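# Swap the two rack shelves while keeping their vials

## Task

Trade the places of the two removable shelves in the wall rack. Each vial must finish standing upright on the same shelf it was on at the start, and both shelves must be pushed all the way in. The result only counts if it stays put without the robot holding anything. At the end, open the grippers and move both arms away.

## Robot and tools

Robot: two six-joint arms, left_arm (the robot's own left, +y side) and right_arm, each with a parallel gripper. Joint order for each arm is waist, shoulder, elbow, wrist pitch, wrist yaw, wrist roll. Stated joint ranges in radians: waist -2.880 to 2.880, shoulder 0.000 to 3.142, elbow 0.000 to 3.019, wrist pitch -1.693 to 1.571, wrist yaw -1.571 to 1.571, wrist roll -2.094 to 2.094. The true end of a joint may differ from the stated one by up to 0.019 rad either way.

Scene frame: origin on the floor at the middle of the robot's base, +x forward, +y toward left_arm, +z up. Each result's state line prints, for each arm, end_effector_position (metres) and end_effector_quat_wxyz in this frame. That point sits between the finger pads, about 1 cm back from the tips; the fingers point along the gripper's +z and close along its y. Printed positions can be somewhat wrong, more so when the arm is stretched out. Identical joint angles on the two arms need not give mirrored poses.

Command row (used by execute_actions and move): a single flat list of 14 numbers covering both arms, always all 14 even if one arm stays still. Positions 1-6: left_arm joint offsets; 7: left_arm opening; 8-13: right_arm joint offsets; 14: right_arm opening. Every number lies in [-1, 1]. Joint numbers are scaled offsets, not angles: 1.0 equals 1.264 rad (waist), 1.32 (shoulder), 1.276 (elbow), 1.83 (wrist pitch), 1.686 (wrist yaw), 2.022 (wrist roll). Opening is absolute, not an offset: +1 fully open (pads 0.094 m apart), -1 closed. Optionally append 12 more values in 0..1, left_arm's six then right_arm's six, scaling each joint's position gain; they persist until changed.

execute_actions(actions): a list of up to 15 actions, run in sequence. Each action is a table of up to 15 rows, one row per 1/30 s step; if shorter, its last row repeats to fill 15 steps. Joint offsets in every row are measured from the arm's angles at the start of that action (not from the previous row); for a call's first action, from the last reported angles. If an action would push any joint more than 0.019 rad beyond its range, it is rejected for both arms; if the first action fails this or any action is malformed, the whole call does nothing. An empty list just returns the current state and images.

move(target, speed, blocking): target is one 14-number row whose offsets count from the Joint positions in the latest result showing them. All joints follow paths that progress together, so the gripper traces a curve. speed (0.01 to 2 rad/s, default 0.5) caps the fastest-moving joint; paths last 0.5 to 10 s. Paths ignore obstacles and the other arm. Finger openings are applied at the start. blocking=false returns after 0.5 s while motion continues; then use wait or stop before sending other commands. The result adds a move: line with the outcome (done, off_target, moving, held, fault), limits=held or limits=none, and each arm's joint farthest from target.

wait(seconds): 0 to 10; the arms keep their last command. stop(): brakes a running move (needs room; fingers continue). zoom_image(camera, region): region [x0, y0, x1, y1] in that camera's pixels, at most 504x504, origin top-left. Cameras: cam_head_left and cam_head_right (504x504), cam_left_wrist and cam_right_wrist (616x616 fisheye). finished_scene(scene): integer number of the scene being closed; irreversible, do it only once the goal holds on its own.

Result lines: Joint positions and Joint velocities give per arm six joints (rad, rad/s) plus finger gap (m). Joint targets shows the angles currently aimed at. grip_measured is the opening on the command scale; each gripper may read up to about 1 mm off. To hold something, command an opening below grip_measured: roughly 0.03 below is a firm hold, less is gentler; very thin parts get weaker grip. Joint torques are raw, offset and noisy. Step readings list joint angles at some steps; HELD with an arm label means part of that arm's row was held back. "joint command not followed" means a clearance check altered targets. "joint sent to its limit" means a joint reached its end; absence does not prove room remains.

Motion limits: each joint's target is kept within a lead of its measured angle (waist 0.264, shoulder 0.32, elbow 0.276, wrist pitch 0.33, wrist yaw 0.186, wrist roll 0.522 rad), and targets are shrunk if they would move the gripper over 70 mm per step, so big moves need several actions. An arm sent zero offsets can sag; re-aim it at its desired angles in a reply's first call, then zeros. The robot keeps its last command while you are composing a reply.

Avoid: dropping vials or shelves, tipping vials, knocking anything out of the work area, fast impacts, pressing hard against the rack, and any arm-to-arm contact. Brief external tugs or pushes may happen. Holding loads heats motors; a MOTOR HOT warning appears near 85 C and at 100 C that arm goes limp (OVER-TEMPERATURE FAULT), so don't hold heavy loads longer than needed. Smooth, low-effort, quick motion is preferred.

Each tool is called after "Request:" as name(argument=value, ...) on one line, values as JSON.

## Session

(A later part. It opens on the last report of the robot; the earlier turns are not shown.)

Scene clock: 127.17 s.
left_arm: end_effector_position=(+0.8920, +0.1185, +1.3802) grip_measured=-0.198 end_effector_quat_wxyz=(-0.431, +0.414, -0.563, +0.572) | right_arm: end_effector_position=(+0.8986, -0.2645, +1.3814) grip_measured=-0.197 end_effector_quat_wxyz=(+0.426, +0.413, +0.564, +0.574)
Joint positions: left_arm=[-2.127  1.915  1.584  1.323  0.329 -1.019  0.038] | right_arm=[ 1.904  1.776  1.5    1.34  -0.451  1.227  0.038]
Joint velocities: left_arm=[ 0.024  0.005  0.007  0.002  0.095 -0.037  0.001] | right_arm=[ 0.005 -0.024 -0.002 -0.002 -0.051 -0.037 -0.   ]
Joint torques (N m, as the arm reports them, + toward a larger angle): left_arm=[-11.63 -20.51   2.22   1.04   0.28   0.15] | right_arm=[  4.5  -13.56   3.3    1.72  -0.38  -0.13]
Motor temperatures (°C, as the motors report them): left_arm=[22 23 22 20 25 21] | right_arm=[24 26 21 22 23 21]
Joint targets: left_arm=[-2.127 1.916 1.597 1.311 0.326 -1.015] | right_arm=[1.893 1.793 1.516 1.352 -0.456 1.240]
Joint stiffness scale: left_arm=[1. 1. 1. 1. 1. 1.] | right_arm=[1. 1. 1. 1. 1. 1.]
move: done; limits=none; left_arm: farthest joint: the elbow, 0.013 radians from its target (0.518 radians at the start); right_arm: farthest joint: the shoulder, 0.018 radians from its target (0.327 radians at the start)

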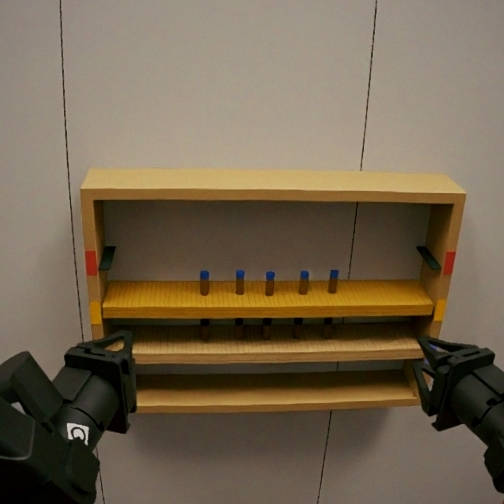

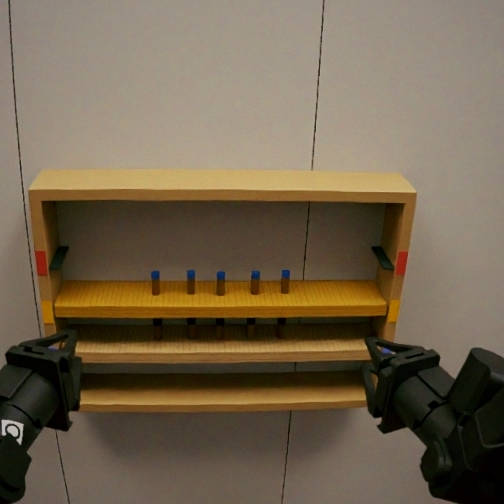

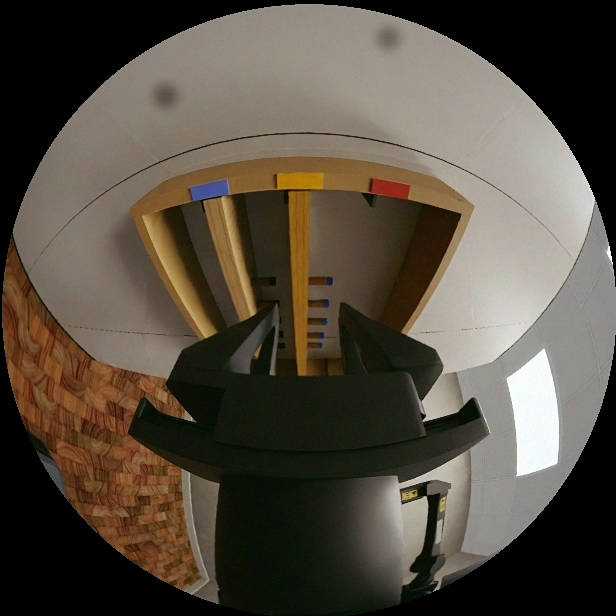

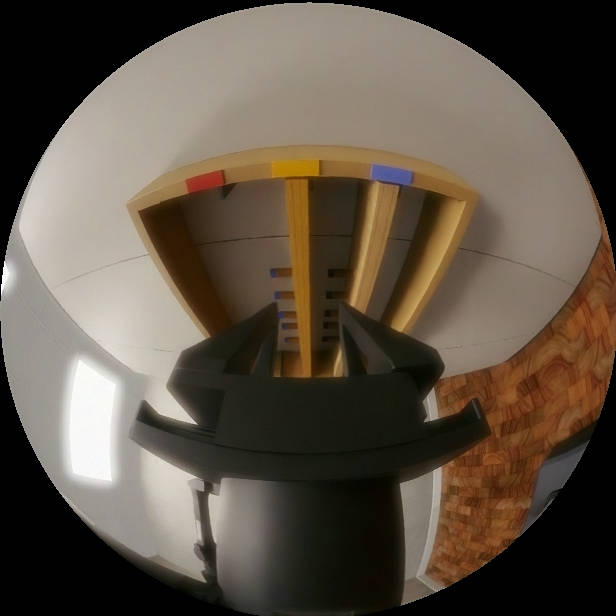

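Request:
move(target=[-0.012,0.018,0.106,-0.082,-0.004,0.004,-0.2,0.012,-0.012,0.06,-0.061,0.004,-0.008,-0.2], speed=0.15)

Scene clock: 158.80 s.
left_arm: end_effector_position=(+0.9330, +0.1209, +1.3777) grip_measured=-0.198 end_effector_quat_wxyz=(-0.421, +0.418, -0.569, +0.569) | right_arm: end_effector_position=(+0.9197, -0.2665, +1.3756) grip_measured=-0.197 end_effector_quat_wxyz=(+0.413, +0.421, +0.573, +0.569)
Joint positions: left_arm=[-2.127  1.922  1.702  1.187  0.325 -1.019  0.038] | right_arm=[ 1.904  1.776  1.559  1.241 -0.449  1.223  0.038]
Joint velocities: left_arm=[-0.005  0.015  0.007  0.002 -0.007 -0.022 -0.001] | right_arm=[-0.005  0.005 -0.007 -0.002  0.037 -0.066  0.   ]
Joint torques (N m, as the arm reports them, + toward a larger angle): left_arm=[-13.22 -20.25   3.18   0.96   0.28   0.18] | right_arm=[  6.56 -16.45   3.75   0.88  -0.05  -0.32]
Motor temperatures (°C, as the motors report them): left_arm=[23 24 22 20 25 21] | right_arm=[24 26 22 22 23 21]
Joint targets: left_arm=[-2.142 1.939 1.719 1.173 0.322 -1.011] | right_arm=[1.920 1.760 1.577 1.228 -0.445 1.210]
Joint stiffness scale: left_arm=[1. 1. 1. 1. 1. 1.] | right_arm=[1. 1. 1. 1. 1. 1.]
move: done; limits=none; left_arm: farthest joint: the shoulder, 0.017 radians from its target (0.024 radians at the start); right_arm: farthest joint: the elbow, 0.017 radians from its target (0.077 radians at the start)

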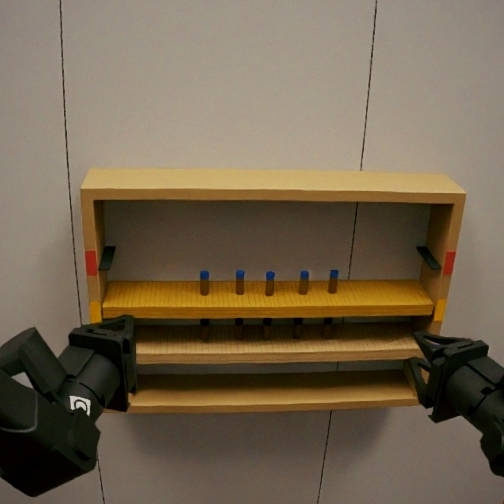

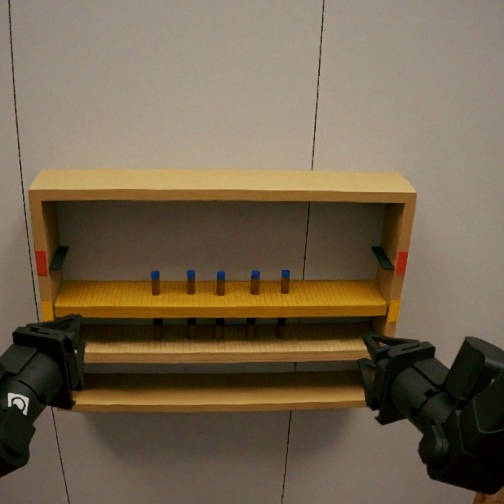

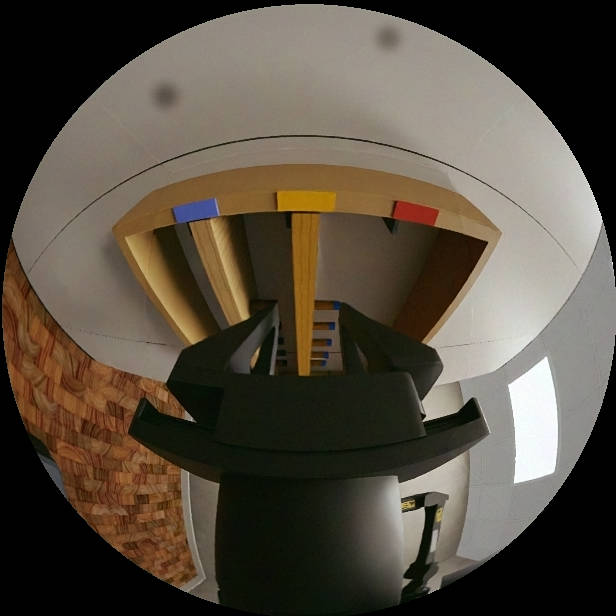

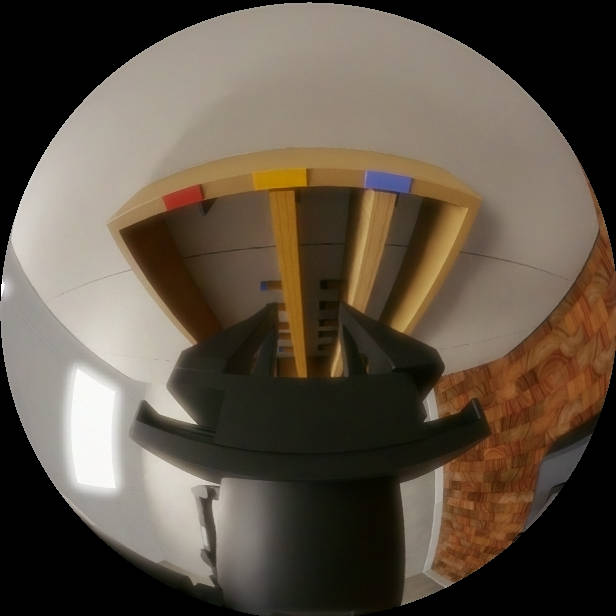

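Request:
move(target=[-0.035,0.049,0.117,-0.061,-0.009,0.015,-0.2,0.041,0.005,0.09,-0.057,0.012,-0.02,-0.2], speed=0.12)

Scene clock: 171.90 s.
left_arm: end_effector_position=(+0.9616, +0.1007, +1.3750) grip_measured=-0.198 end_effector_quat_wxyz=(-0.416, +0.420, -0.570, +0.571) | right_arm: end_effector_position=(+0.9569, -0.2573, +1.3912) grip_measured=-0.197 end_effector_quat_wxyz=(+0.417, +0.418, +0.569, +0.572)
Joint positions: left_arm=[-2.154  1.97   1.832  1.089  0.313 -1.003  0.038] | right_arm=[ 1.937  1.776  1.653  1.15  -0.434  1.196  0.038]
Joint velocities: left_arm=[-0.015 -0.034  0.002 -0.027 -0.007 -0.022 -0.002] | right_arm=[ 0.015 -0.015 -0.002  0.002 -0.007 -0.037  0.   ]
Joint torques (N m, as the arm reports them, + toward a larger angle): left_arm=[-14.46 -20.89   3.98   0.96   0.29   0.24] | right_arm=[  7.16 -16.32   4.64   0.85  -0.05  -0.34]
Motor temperatures (°C, as the motors report them): left_arm=[23 24 22 20 25 21] | right_arm=[24 27 22 21 23 21]
Joint targets: left_arm=[-2.171 1.986 1.852 1.075 0.310 -0.988] | right_arm=[1.956 1.782 1.674 1.137 -0.429 1.183]
Joint stiffness scale: left_arm=[1. 1. 1. 1. 1. 1.] | right_arm=[1. 1. 1. 1. 1. 1.]
move: off_target (right_arm); limits=none; left_arm: farthest joint: the elbow, 0.019 radians from its target (0.149 radians at the start); right_arm: farthest joint: the elbow, 0.021 radians from its target (0.115 radians at the start)

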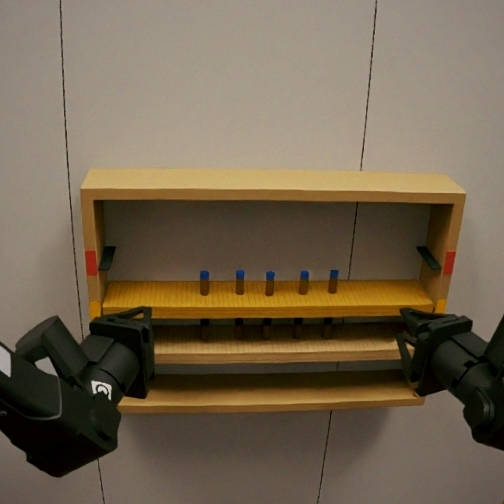

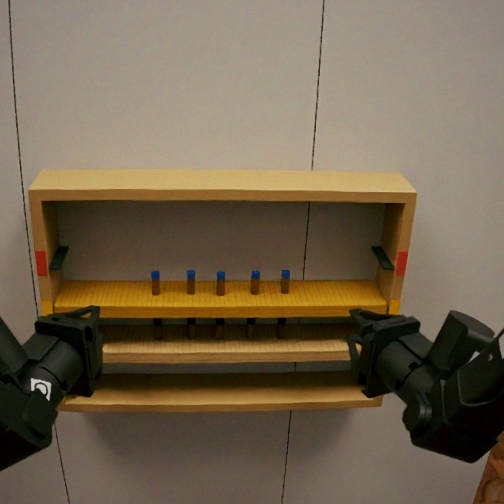

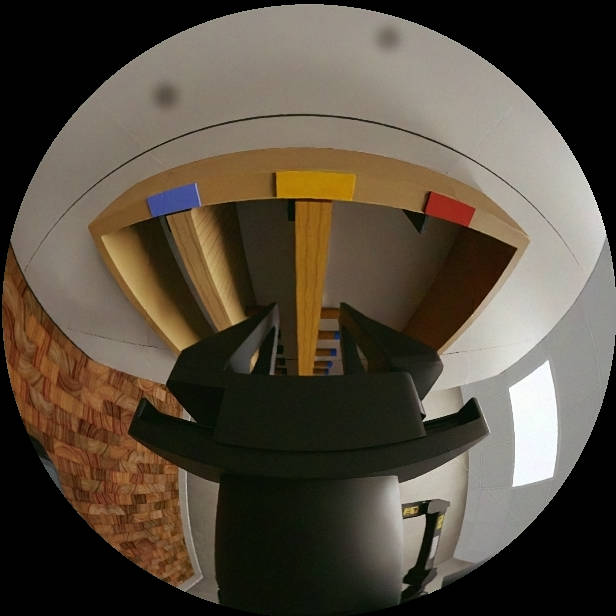

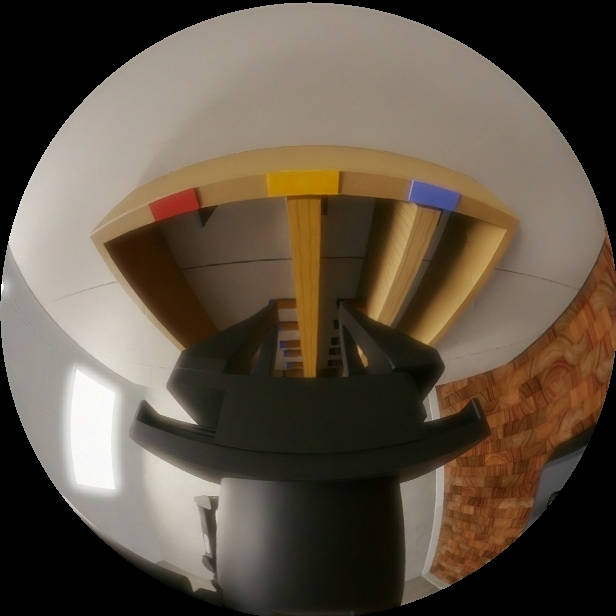

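Request:
move(target=[-0.019,0.05,0.172,-0.089,-0.004,0.01,-0.2,0.029,0.05,0.171,-0.092,0.009,-0.013,-0.2], speed=0.1)

Scene clock: 184.53 s.
left_arm: end_effector_position=(+1.0104, +0.1009, +1.3772) grip_measured=-0.198 end_effector_quat_wxyz=(-0.415, +0.420, -0.571, +0.571) | right_arm: end_effector_position=(+1.0117, -0.2587, +1.3982) grip_measured=-0.197 end_effector_quat_wxyz=(+0.418, +0.419, +0.569, +0.571)
Joint positions: left_arm=[-2.159  2.018  2.027  0.94   0.309 -0.997  0.038] | right_arm=[ 1.953  1.814  1.842  0.995 -0.424  1.182  0.038]
Joint velocities: left_arm=[ 0.005 -0.005  0.002 -0.007  0.007 -0.007  0.001] | right_arm=[ 0.005 -0.024 -0.002  0.007  0.007 -0.007  0.   ]
Joint torques (N m, as the arm reports them, + toward a larger angle): left_arm=[-15.08 -21.88   5.14   0.94   0.3    0.23] | right_arm=[  7.62 -15.27   6.3    0.81  -0.07  -0.33]
Motor temperatures (°C, as the motors report them): left_arm=[24 24 23 20 25 21] | right_arm=[24 27 22 21 23 21]
Joint targets: left_arm=[-2.178 2.036 2.051 0.926 0.306 -0.983] | right_arm=[1.974 1.842 1.871 0.981 -0.419 1.169]
Joint stiffness scale: left_arm=[1. 1. 1. 1. 1. 1.] | right_arm=[1. 1. 1. 1. 1. 1.]
move: off_target (left_arm, right_arm); limits=none; left_arm: farthest joint: the elbow, 0.025 radians from its target (0.219 radians at the start); right_arm: farthest joint: the elbow, 0.029 radians from its target (0.219 radians at the start)

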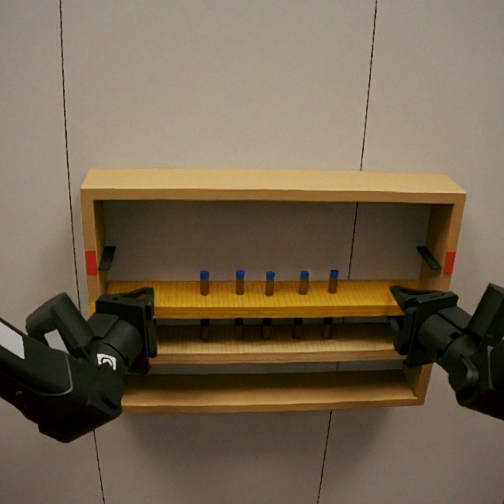

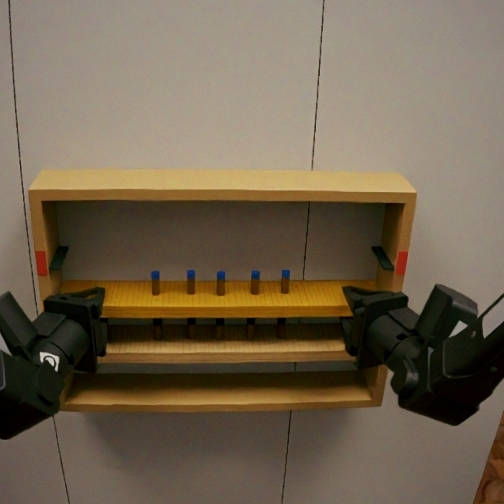

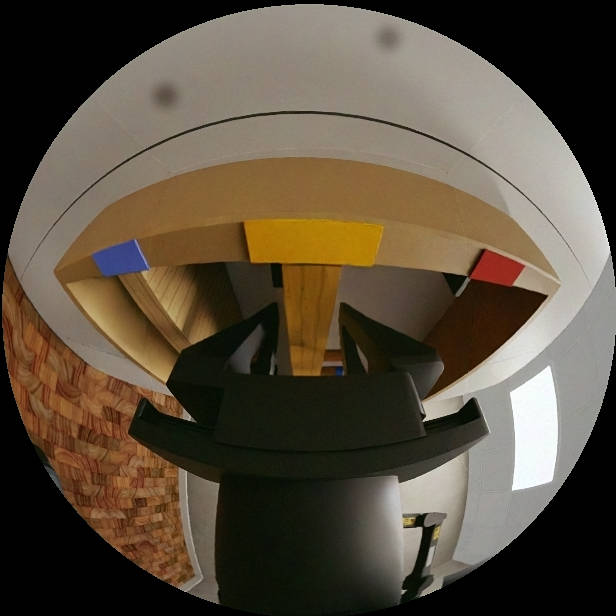

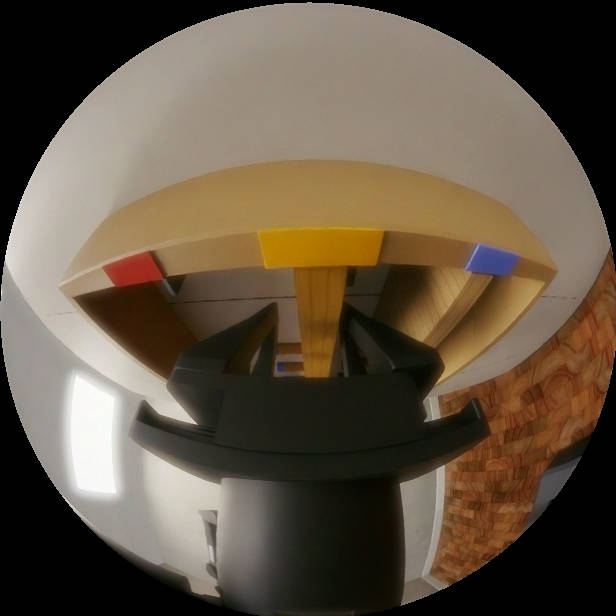

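Request:
execute_actions(actions=[[[0,0,0.012,0,0,0,-0.45,0,0.01,0.015,0,0,0,-0.45]],[[0,0,0,0,0,0,-0.6,0,0,0,0,0,0,-0.6]],[[0,0,0,0,0,0,-0.72,0,0,0,0,0,0,-0.72]],[[0,0,0,0,0,0,-0.72,0,0,0,0,0,0,-0.72]]])

Scene clock: 193.53 s.
left_arm: end_effector_position=(+1.0104, +0.1009, +1.3771) grip_measured=-0.630 end_effector_quat_wxyz=(-0.418, +0.418, -0.573, +0.569) | right_arm: end_effector_position=(+1.0090, -0.2576, +1.3949) grip_measured=-0.630 end_effector_quat_wxyz=(+0.419, +0.418, +0.572, +0.568)
Joint positions: left_arm=[-2.159  2.018  2.027  0.94   0.309 -0.989  0.017] | right_arm=[ 1.953  1.814  1.835  0.994 -0.421  1.172  0.017]
Joint velocities: left_arm=[ 0.024 -0.015 -0.002 -0.007 -0.007 -0.007 -0.001] | right_arm=[-0.015 -0.015 -0.007 -0.002 -0.066  0.022  0.   ]
Joint torques (N m, as the arm reports them, + toward a larger angle): left_arm=[-13.51 -23.63   3.32   1.43   0.45   0.1 ] | right_arm=[  6.35 -17.07   4.24   1.33  -0.25  -0.22]
Motor temperatures (°C, as the motors report them): left_arm=[24 25 23 20 25 21] | right_arm=[24 27 22 21 23 21]
Joint targets: left_arm=[-2.159 2.018 2.027 0.940 0.309 -0.990] | right_arm=[1.953 1.814 1.835 0.994 -0.421 1.174]
Joint stiffness scale: left_arm=[1. 1. 1. 1. 1. 1.] | right_arm=[1. 1. 1. 1. 1. 1.]
Step readings (joint positions; steps 1 to 15: 1st action; 16 to 30: 2nd action; 31 to 45: 3rd action; 46 to 60: 4th action):
0: left_arm=[-2.159 2.018 2.027 0.940 0.309 -0.997] | right_arm=[1.953 1.814 1.842 0.995 -0.424 1.182]
1: left_arm=[-2.159 2.018 2.027 0.940 0.309 -0.997] | right_arm=[1.953 1.814 1.842 0.995 -0.424 1.182]
2: left_arm=[-2.159 2.018 2.027 0.940 0.309 -0.997] | right_arm=[1.953 1.814 1.842 0.995 -0.424 1.182]
4: left_arm=[-2.159 2.018 2.027 0.940 0.309 -0.997] | right_arm=[1.953 1.814 1.842 0.995 -0.424 1.182]
8: left_arm=[-2.159 2.018 2.027 0.940 0.309 -0.997] | right_arm=[1.953 1.814 1.842 0.995 -0.424 1.182]
15: left_arm=[-2.159 2.018 2.027 0.940 0.309 -0.997] | right_arm=[1.953 1.814 1.842 0.995 -0.424 1.182]
16: left_arm=[-2.159 2.018 2.027 0.940 0.309 -0.997] | right_arm=[1.953 1.814 1.841 0.994 -0.424 1.182]
17: left_arm=[-2.159 2.018 2.027 0.940 0.309 -0.997] | right_arm=[1.953 1.814 1.840 0.994 -0.423 1.182]
19: left_arm=[-2.159 2.018 2.027 0.940 0.309 -0.997] | right_arm=[1.953 1.814 1.836 0.994 -0.422 1.182]
23: left_arm=[-2.159 2.018 2.027 0.940 0.309 -0.997] | right_arm=[1.953 1.814 1.835 0.994 -0.421 1.182]
30: left_arm=[-2.159 2.018 2.027 0.940 0.309 -0.997] | right_arm=[1.953 1.814 1.835 0.994 -0.421 1.182]
31: left_arm=[-2.159 2.018 2.027 0.940 0.309 -0.994] | right_arm=[1.953 1.814 1.835 0.994 -0.421 1.178]
32: left_arm=[-2.159 2.018 2.027 0.940 0.309 -0.991] | right_arm=[1.953 1.814 1.835 0.994 -0.421 1.175]
34: left_arm=[-2.159 2.018 2.027 0.940 0.309 -0.990] | right_arm=[1.953 1.814 1.835 0.994 -0.421 1.174]
38: left_arm=[-2.159 2.018 2.027 0.940 0.309 -0.990] | right_arm=[1.953 1.814 1.835 0.994 -0.421 1.174]
45: left_arm=[-2.159 2.018 2.027 0.940 0.309 -0.990] | right_arm=[1.953 1.814 1.835 0.994 -0.421 1.174]
46: left_arm=[-2.159 2.018 2.027 0.940 0.309 -0.990] | right_arm=[1.953 1.814 1.835 0.994 -0.421 1.172]
47: left_arm=[-2.159 2.018 2.027 0.940 0.309 -0.989] | right_arm=[1.953 1.814 1.835 0.994 -0.421 1.172]
49: left_arm=[-2.159 2.018 2.027 0.940 0.309 -0.989] | right_arm=[1.953 1.814 1.835 0.994 -0.421 1.172]
53: left_arm=[-2.159 2.018 2.027 0.940 0.309 -0.989] | right_arm=[1.953 1.814 1.835 0.994 -0.421 1.172]
60: Joint positions above

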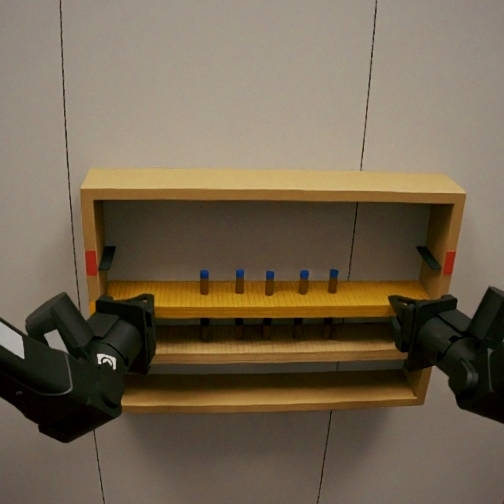

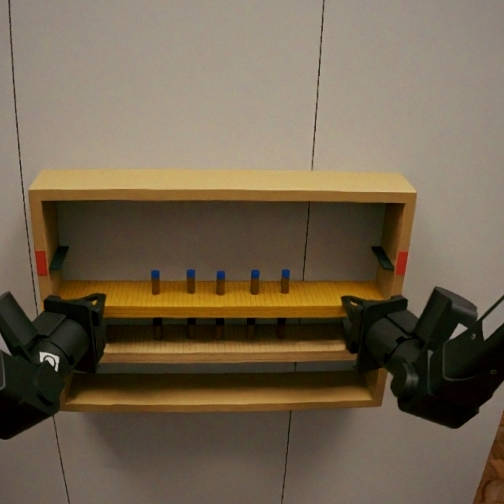

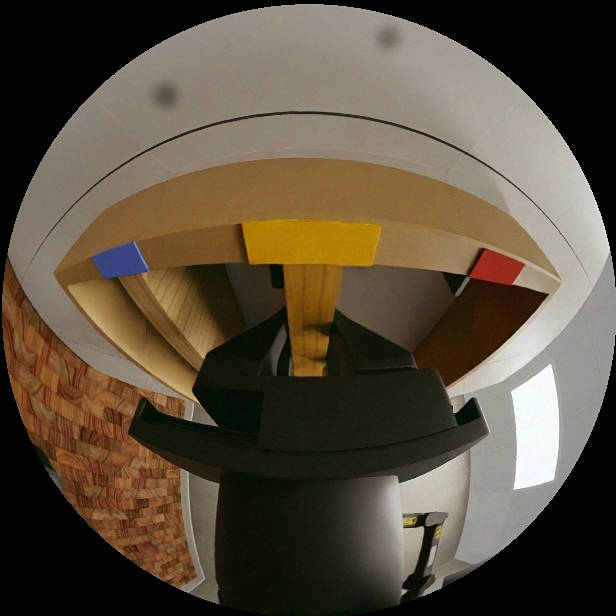

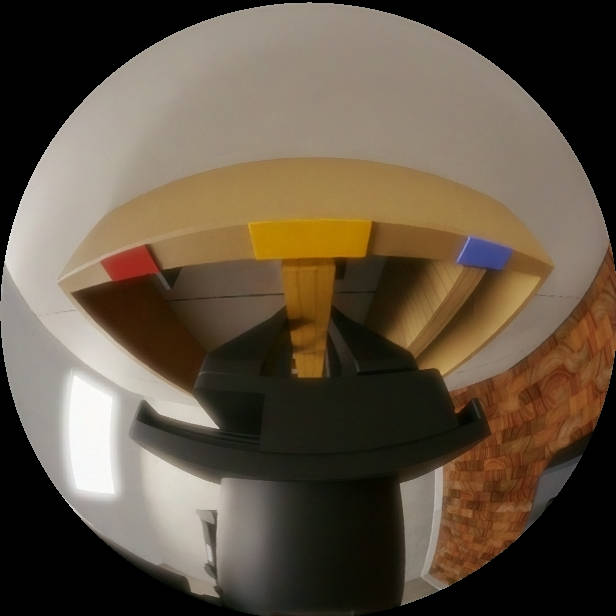

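Request:
move(target=[0,-0.058,-0.164,0.097,0,0,-0.72,-0.014,-0.045,-0.139,0.091,-0.006,0.005,-0.72], speed=0.06)

Scene clock: 207.23 s.
left_arm: end_effector_position=(+0.9606, +0.1013, +1.3767) grip_measured=-0.630 end_effector_quat_wxyz=(-0.419, +0.419, -0.573, +0.566) | right_arm: end_effector_position=(+0.9608, -0.2553, +1.3925) grip_measured=-0.630 end_effector_quat_wxyz=(+0.423, +0.416, +0.571, +0.567)
Joint positions: left_arm=[-2.156  1.962  1.82   1.091  0.304 -0.987  0.017] | right_arm=[ 1.944  1.777  1.662  1.14  -0.423  1.175  0.017]
Joint velocities: left_arm=[ 0.005 -0.015 -0.002 -0.017 -0.051  0.022 -0.001] | right_arm=[-0.015 -0.005 -0.012 -0.012 -0.022 -0.037  0.001]
Joint torques (N m, as the arm reports them, + toward a larger angle): left_arm=[-13.17 -23.98   2.27   2.42   0.71   0.09] | right_arm=[  5.17 -17.85   3.04   2.    -0.52  -0.17]
Motor temperatures (°C, as the motors report them): left_arm=[24 25 23 20 25 21] | right_arm=[24 28 22 21 23 21]
Joint targets: left_arm=[-2.159 1.942 1.817 1.118 0.309 -0.989] | right_arm=[1.935 1.755 1.657 1.161 -0.431 1.182]
Joint stiffness scale: left_arm=[1. 1. 1. 1. 1. 1.] | right_arm=[1. 1. 1. 1. 1. 1.]
move: off_target (left_arm, right_arm); limits=none; left_arm: farthest joint: the wrist pitch, 0.027 radians from its target (0.177 radians at the start); right_arm: farthest joint: the shoulder, 0.022 radians from its target (0.060 radians at the start)

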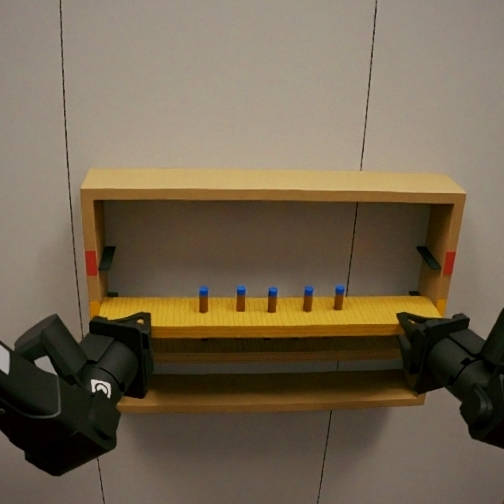

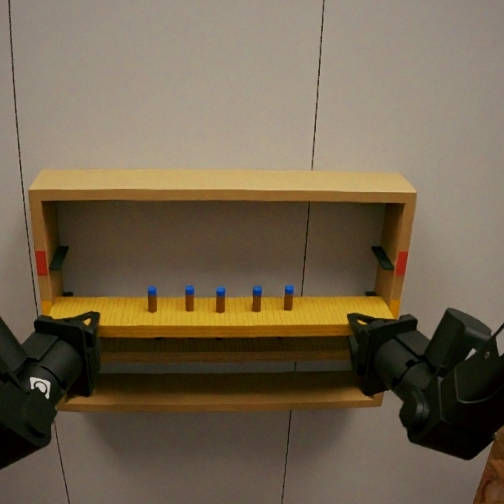

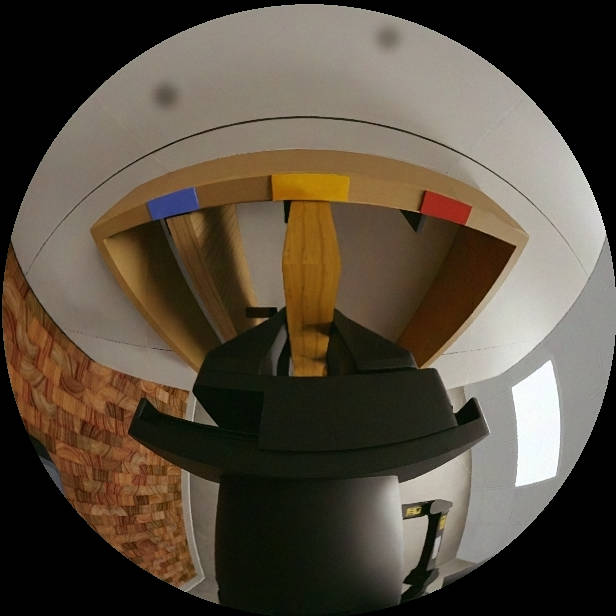

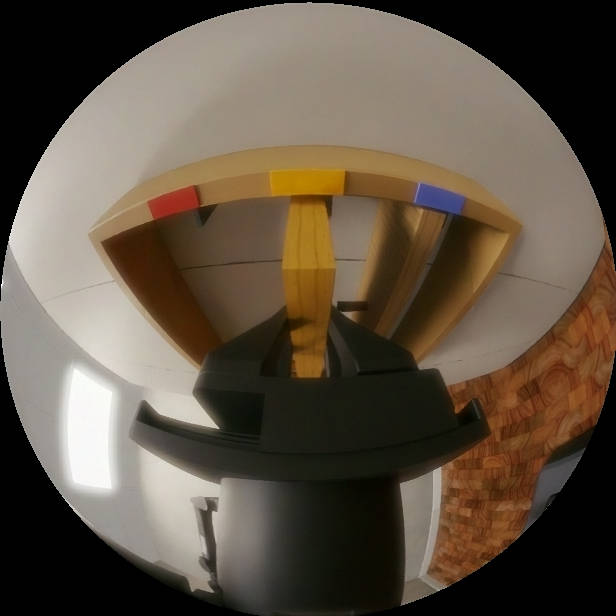

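Request:
move(target=[0,-0.048,-0.14,0.09,0.007,-0.003,-0.72,-0.017,-0.048,-0.137,0.086,-0.012,0.011,-0.72], speed=0.07)

Scene clock: 221.07 s.
left_arm: end_effector_position=(+0.9047, +0.1016, +1.3677) grip_measured=-0.630 end_effector_quat_wxyz=(-0.412, +0.422, -0.581, +0.561) | right_arm: end_effector_position=(+0.9034, -0.2540, +1.3819) grip_measured=-0.630 end_effector_quat_wxyz=(+0.412, +0.424, +0.578, +0.563)
Joint positions: left_arm=[-2.146  1.931  1.638  1.219  0.303 -0.99   0.017] | right_arm=[ 1.926  1.751  1.487  1.266 -0.428  1.19   0.017]
Joint velocities: left_arm=[-0.005 -0.005  0.007 -0.012 -0.051 -0.007 -0.   ] | right_arm=[-0.015 -0.005  0.002 -0.012 -0.081  0.007 -0.   ]
Joint torques (N m, as the arm reports them, + toward a larger angle): left_arm=[-13.22 -23.7    1.7    2.77   1.12   0.08] | right_arm=[  5.14 -17.57   2.23   2.41  -0.82  -0.18]
Motor temperatures (°C, as the motors report them): left_arm=[24 25 22 20 25 21] | right_arm=[24 28 22 22 23 21]
Joint targets: left_arm=[-2.156 1.899 1.641 1.255 0.316 -0.993] | right_arm=[1.923 1.714 1.487 1.298 -0.443 1.197]
Joint stiffness scale: left_arm=[1. 1. 1. 1. 1. 1.] | right_arm=[1. 1. 1. 1. 1. 1.]
move: off_target (left_arm, right_arm); limits=none; left_arm: farthest joint: the wrist pitch, 0.037 radians from its target (0.165 radians at the start); right_arm: farthest joint: the shoulder, 0.037 radians from its target (0.063 radians at the start)

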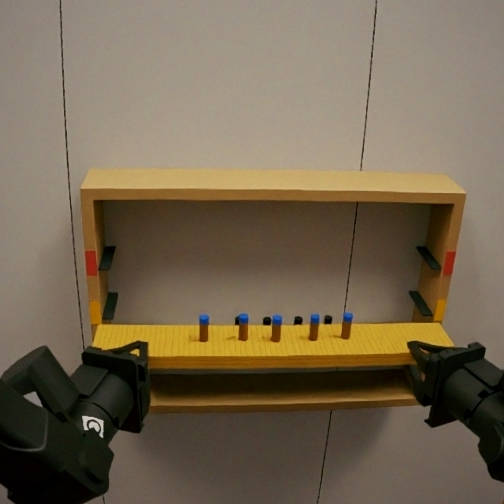

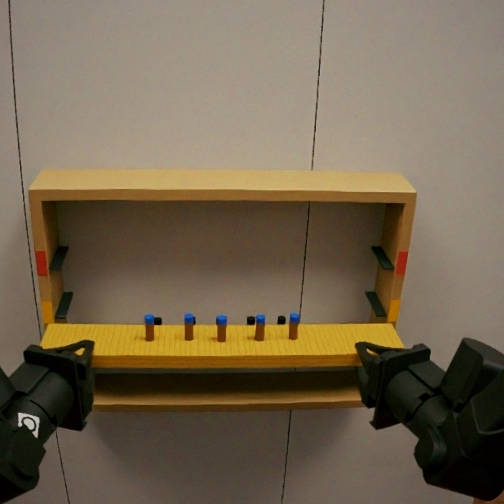

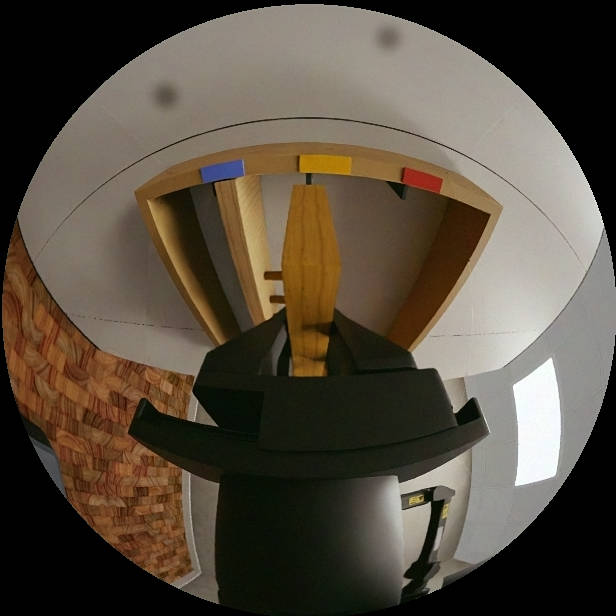

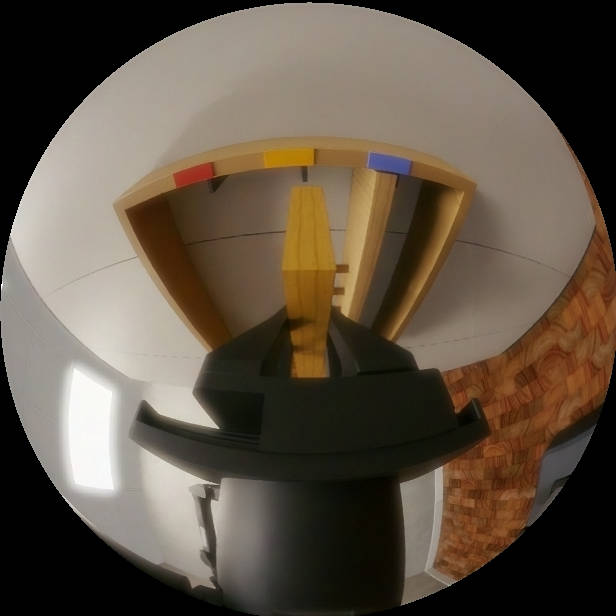

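Request:
move(target=[-0.088,-0.173,-0.146,0.02,-0.018,0.038,-0.72,0.068,-0.194,-0.141,-0.012,0.01,-0.031,-0.72], speed=0.08)

Scene clock: 236.97 s.
left_arm: end_effector_position=(+0.9073, +0.1009, +1.4622) grip_measured=-0.630 end_effector_quat_wxyz=(-0.418, +0.416, -0.574, +0.568) | right_arm: end_effector_position=(+0.9051, -0.2554, +1.4780) grip_measured=-0.630 end_effector_quat_wxyz=(+0.423, +0.414, +0.571, +0.569)
Joint positions: left_arm=[-2.228  1.737  1.448  1.219  0.27  -0.925  0.017] | right_arm=[ 1.985  1.535  1.304  1.245 -0.409  1.138  0.017]
Joint velocities: left_arm=[-0.015  0.005 -0.007  0.022  0.037 -0.037 -0.   ] | right_arm=[-0.005 -0.005  0.017  0.002 -0.051 -0.095 -0.   ]
Joint torques (N m, as the arm reports them, + toward a larger angle): left_arm=[-14.24 -22.97   1.81   2.68   0.62   0.22] | right_arm=[  7.28 -17.3    2.78   1.18  -0.35  -0.34]
Motor temperatures (°C, as the motors report them): left_arm=[24 26 22 20 26 21] | right_arm=[24 29 22 22 24 21]
Joint targets: left_arm=[-2.257 1.703 1.452 1.256 0.272 -0.913] | right_arm=[2.012 1.495 1.307 1.244 -0.411 1.128]
Joint stiffness scale: left_arm=[1. 1. 1. 1. 1. 1.] | right_arm=[1. 1. 1. 1. 1. 1.]
move: off_target (left_arm, right_arm); limits=none; left_arm: farthest joint: the wrist pitch, 0.037 radians from its target (0.037 radians at the start); right_arm: farthest joint: the shoulder, 0.040 radians from its target (0.256 radians at the start)

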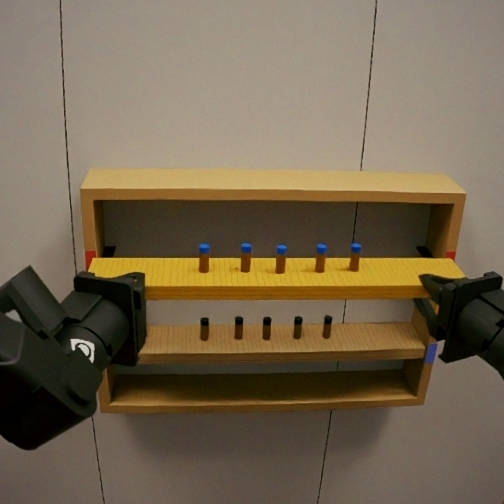

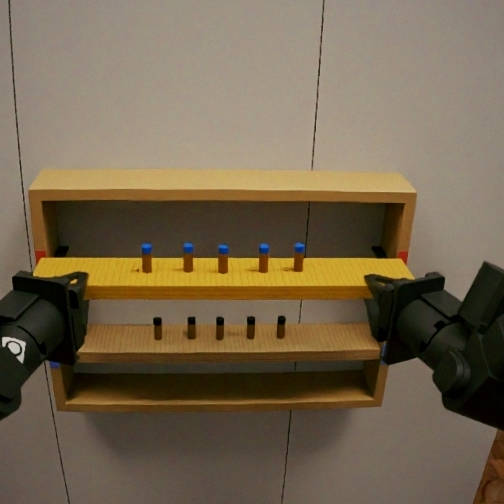

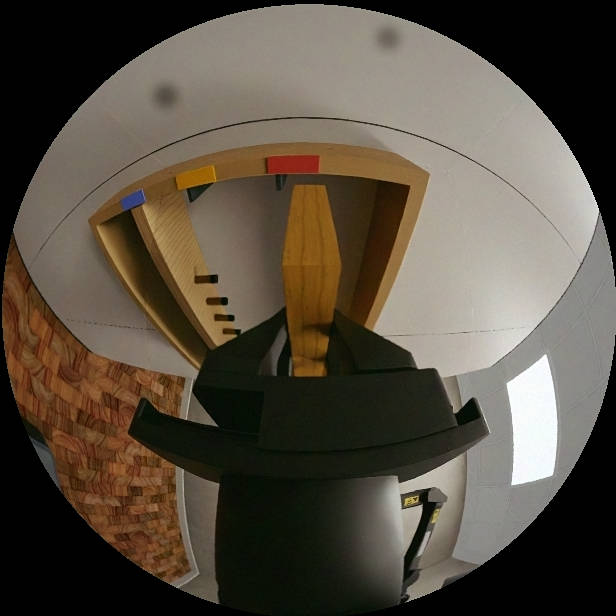

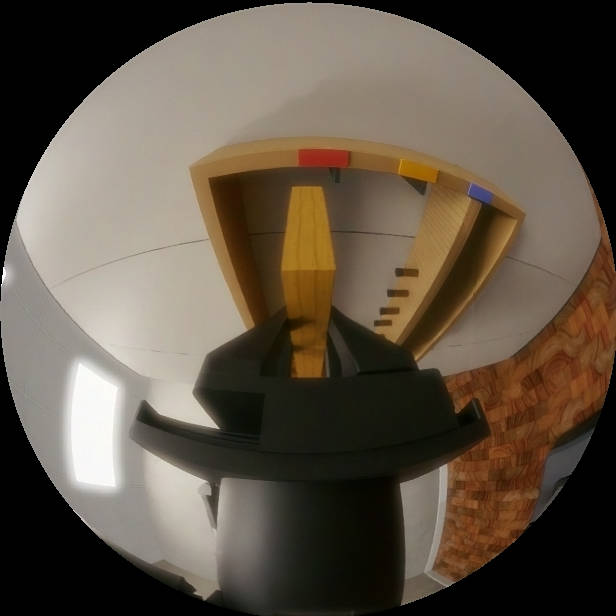

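Request:
move(target=[-0.015,0.031,0.166,-0.073,0.002,0,-0.72,0.031,0.029,0.162,-0.081,0.004,-0.008,-0.72], speed=0.06)

Scene clock: 257.17 s.
left_arm: end_effector_position=(+0.9600, +0.1001, +1.4583) grip_measured=-0.630 end_effector_quat_wxyz=(-0.420, +0.417, -0.572, +0.568) | right_arm: end_effector_position=(+0.9590, -0.2577, +1.4772) grip_measured=-0.630 end_effector_quat_wxyz=(+0.422, +0.415, +0.573, +0.567)
Joint positions: left_arm=[-2.228  1.782  1.63   1.087  0.267 -0.927  0.017] | right_arm=[ 1.995  1.568  1.474  1.097 -0.401  1.125  0.017]
Joint velocities: left_arm=[-0.015 -0.005  0.002 -0.022  0.007  0.037  0.   ] | right_arm=[ 0.005 -0.005 -0.002  0.012 -0.051  0.037 -0.   ]
Joint torques (N m, as the arm reports them, + toward a larger angle): left_arm=[-14.1  -21.86   4.67   1.31   0.83   0.13] | right_arm=[  7.8  -15.39   5.89   1.27  -0.32  -0.25]
Motor temperatures (°C, as the motors report them): left_arm=[24 26 22 20 25 21] | right_arm=[24 29 22 22 24 21]
Joint targets: left_arm=[-2.247 1.778 1.660 1.085 0.273 -0.925] | right_arm=[2.025 1.573 1.511 1.096 -0.402 1.122]
Joint stiffness scale: left_arm=[1. 1. 1. 1. 1. 1.] | right_arm=[1. 1. 1. 1. 1. 1.]
move: off_target (left_arm, right_arm); limits=none; left_arm: farthest joint: the elbow, 0.030 radians from its target (0.211 radians at the start); right_arm: farthest joint: the elbow, 0.037 radians from its target (0.207 radians at the start)

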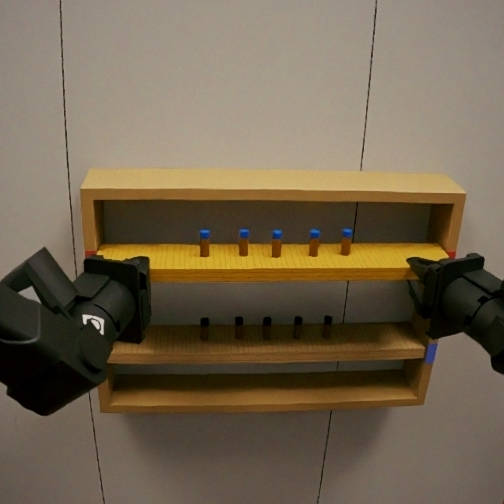

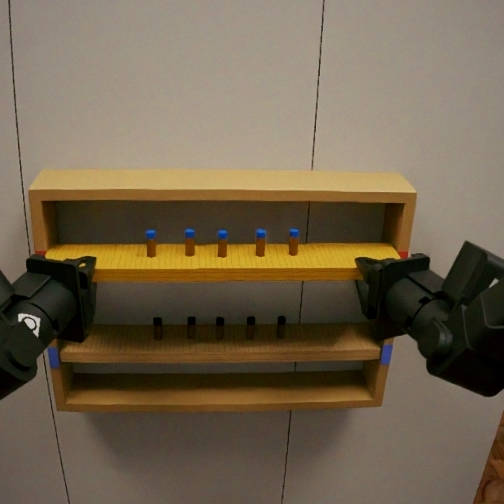

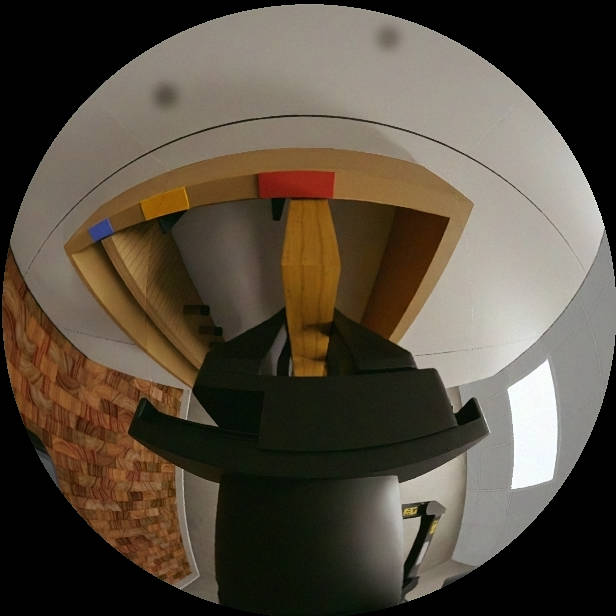

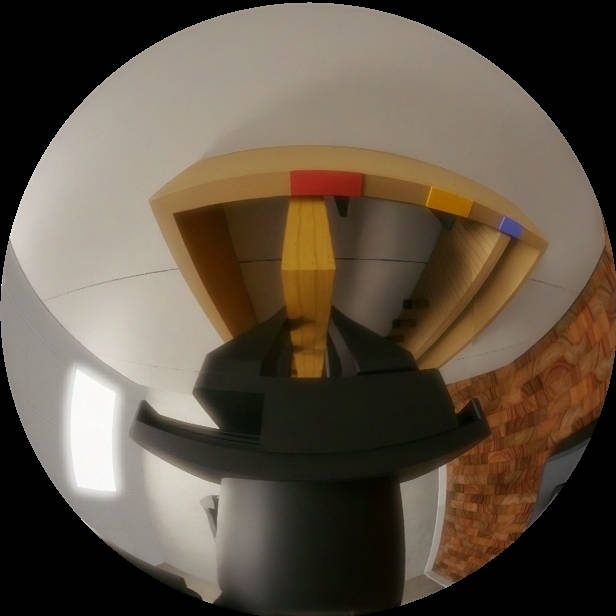

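Request:
move(target=[0.005,0.046,0.174,-0.07,0.007,-0.002,-0.72,0.02,0.064,0.178,-0.063,0,0,-0.72], speed=0.06)

Scene clock: 270.40 s.
left_arm: end_effector_position=(+1.0065, +0.0984, +1.4526) grip_measured=-0.630 end_effector_quat_wxyz=(-0.421, +0.417, -0.571, +0.568) | right_arm: end_effector_position=(+1.0063, -0.2604, +1.4692) grip_measured=-0.630 end_effector_quat_wxyz=(+0.425, +0.414, +0.571, +0.567)
Joint positions: left_arm=[-2.227  1.843  1.819  0.962  0.268 -0.93   0.017] | right_arm=[ 1.996  1.637  1.66   0.987 -0.399  1.126  0.017]
Joint velocities: left_arm=[-0.015 -0.015 -0.012 -0.002 -0.066 -0.007 -0.001] | right_arm=[-0.015  0.015  0.012 -0.022 -0.037 -0.081 -0.001]
Joint torques (N m, as the arm reports them, + toward a larger angle): left_arm=[-12.72 -22.98   5.5    1.24   1.04   0.1 ] | right_arm=[  7.88 -15.66   6.99   1.07  -0.35  -0.26]
Motor temperatures (°C, as the motors report them): left_arm=[24 26 23 20 26 21] | right_arm=[24 29 23 22 24 21]
Joint targets: left_arm=[-2.222 1.842 1.852 0.959 0.278 -0.931] | right_arm=[2.020 1.652 1.701 0.982 -0.401 1.125]
Joint stiffness scale: left_arm=[1. 1. 1. 1. 1. 1.] | right_arm=[1. 1. 1. 1. 1. 1.]
move: off_target (left_arm, right_arm); limits=none; left_arm: farthest joint: the elbow, 0.033 radians from its target (0.222 radians at the start); right_arm: farthest joint: the elbow, 0.041 radians from its target (0.228 radians at the start)

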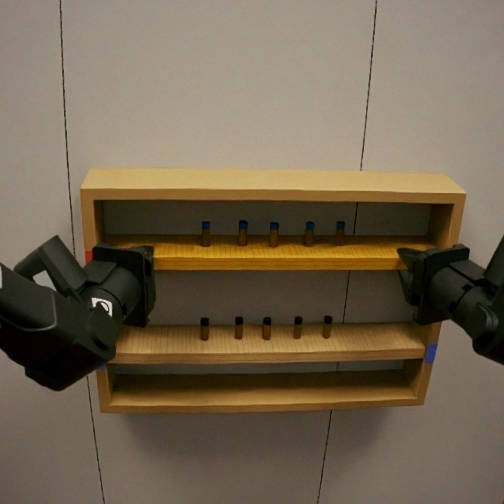

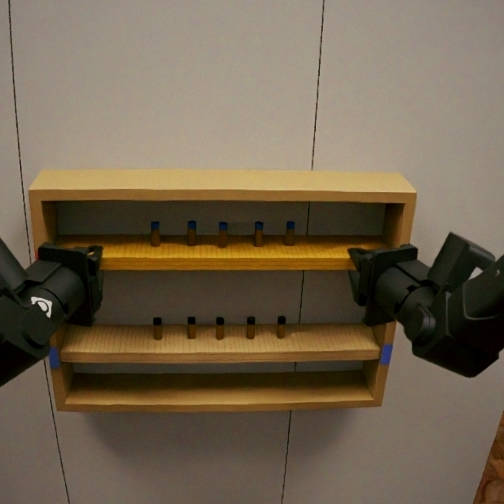

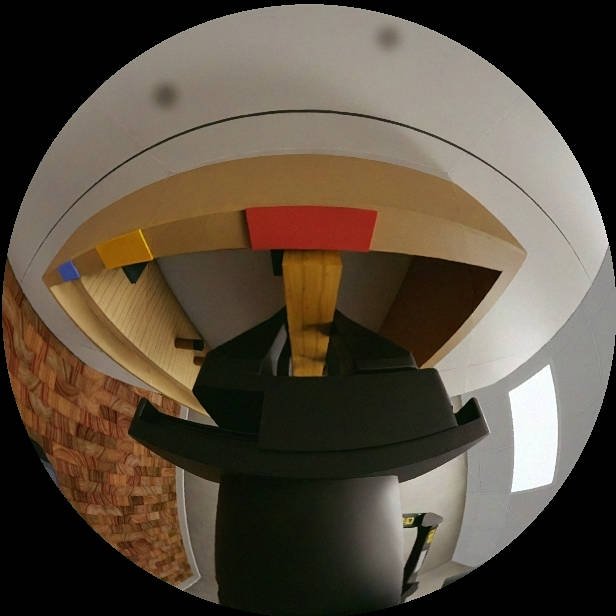

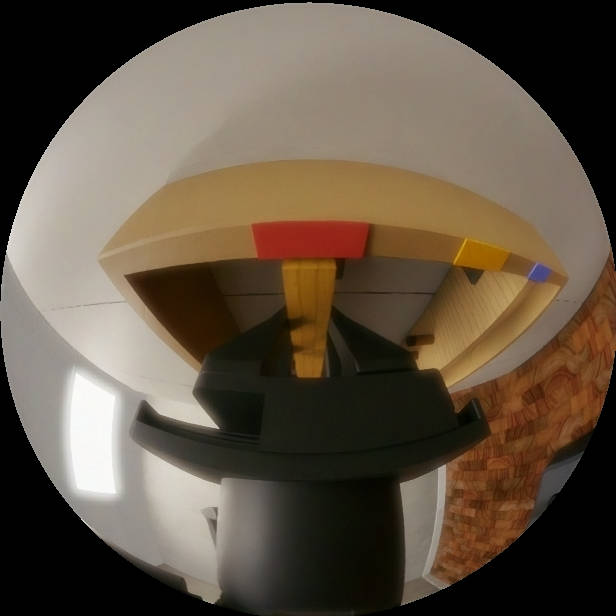

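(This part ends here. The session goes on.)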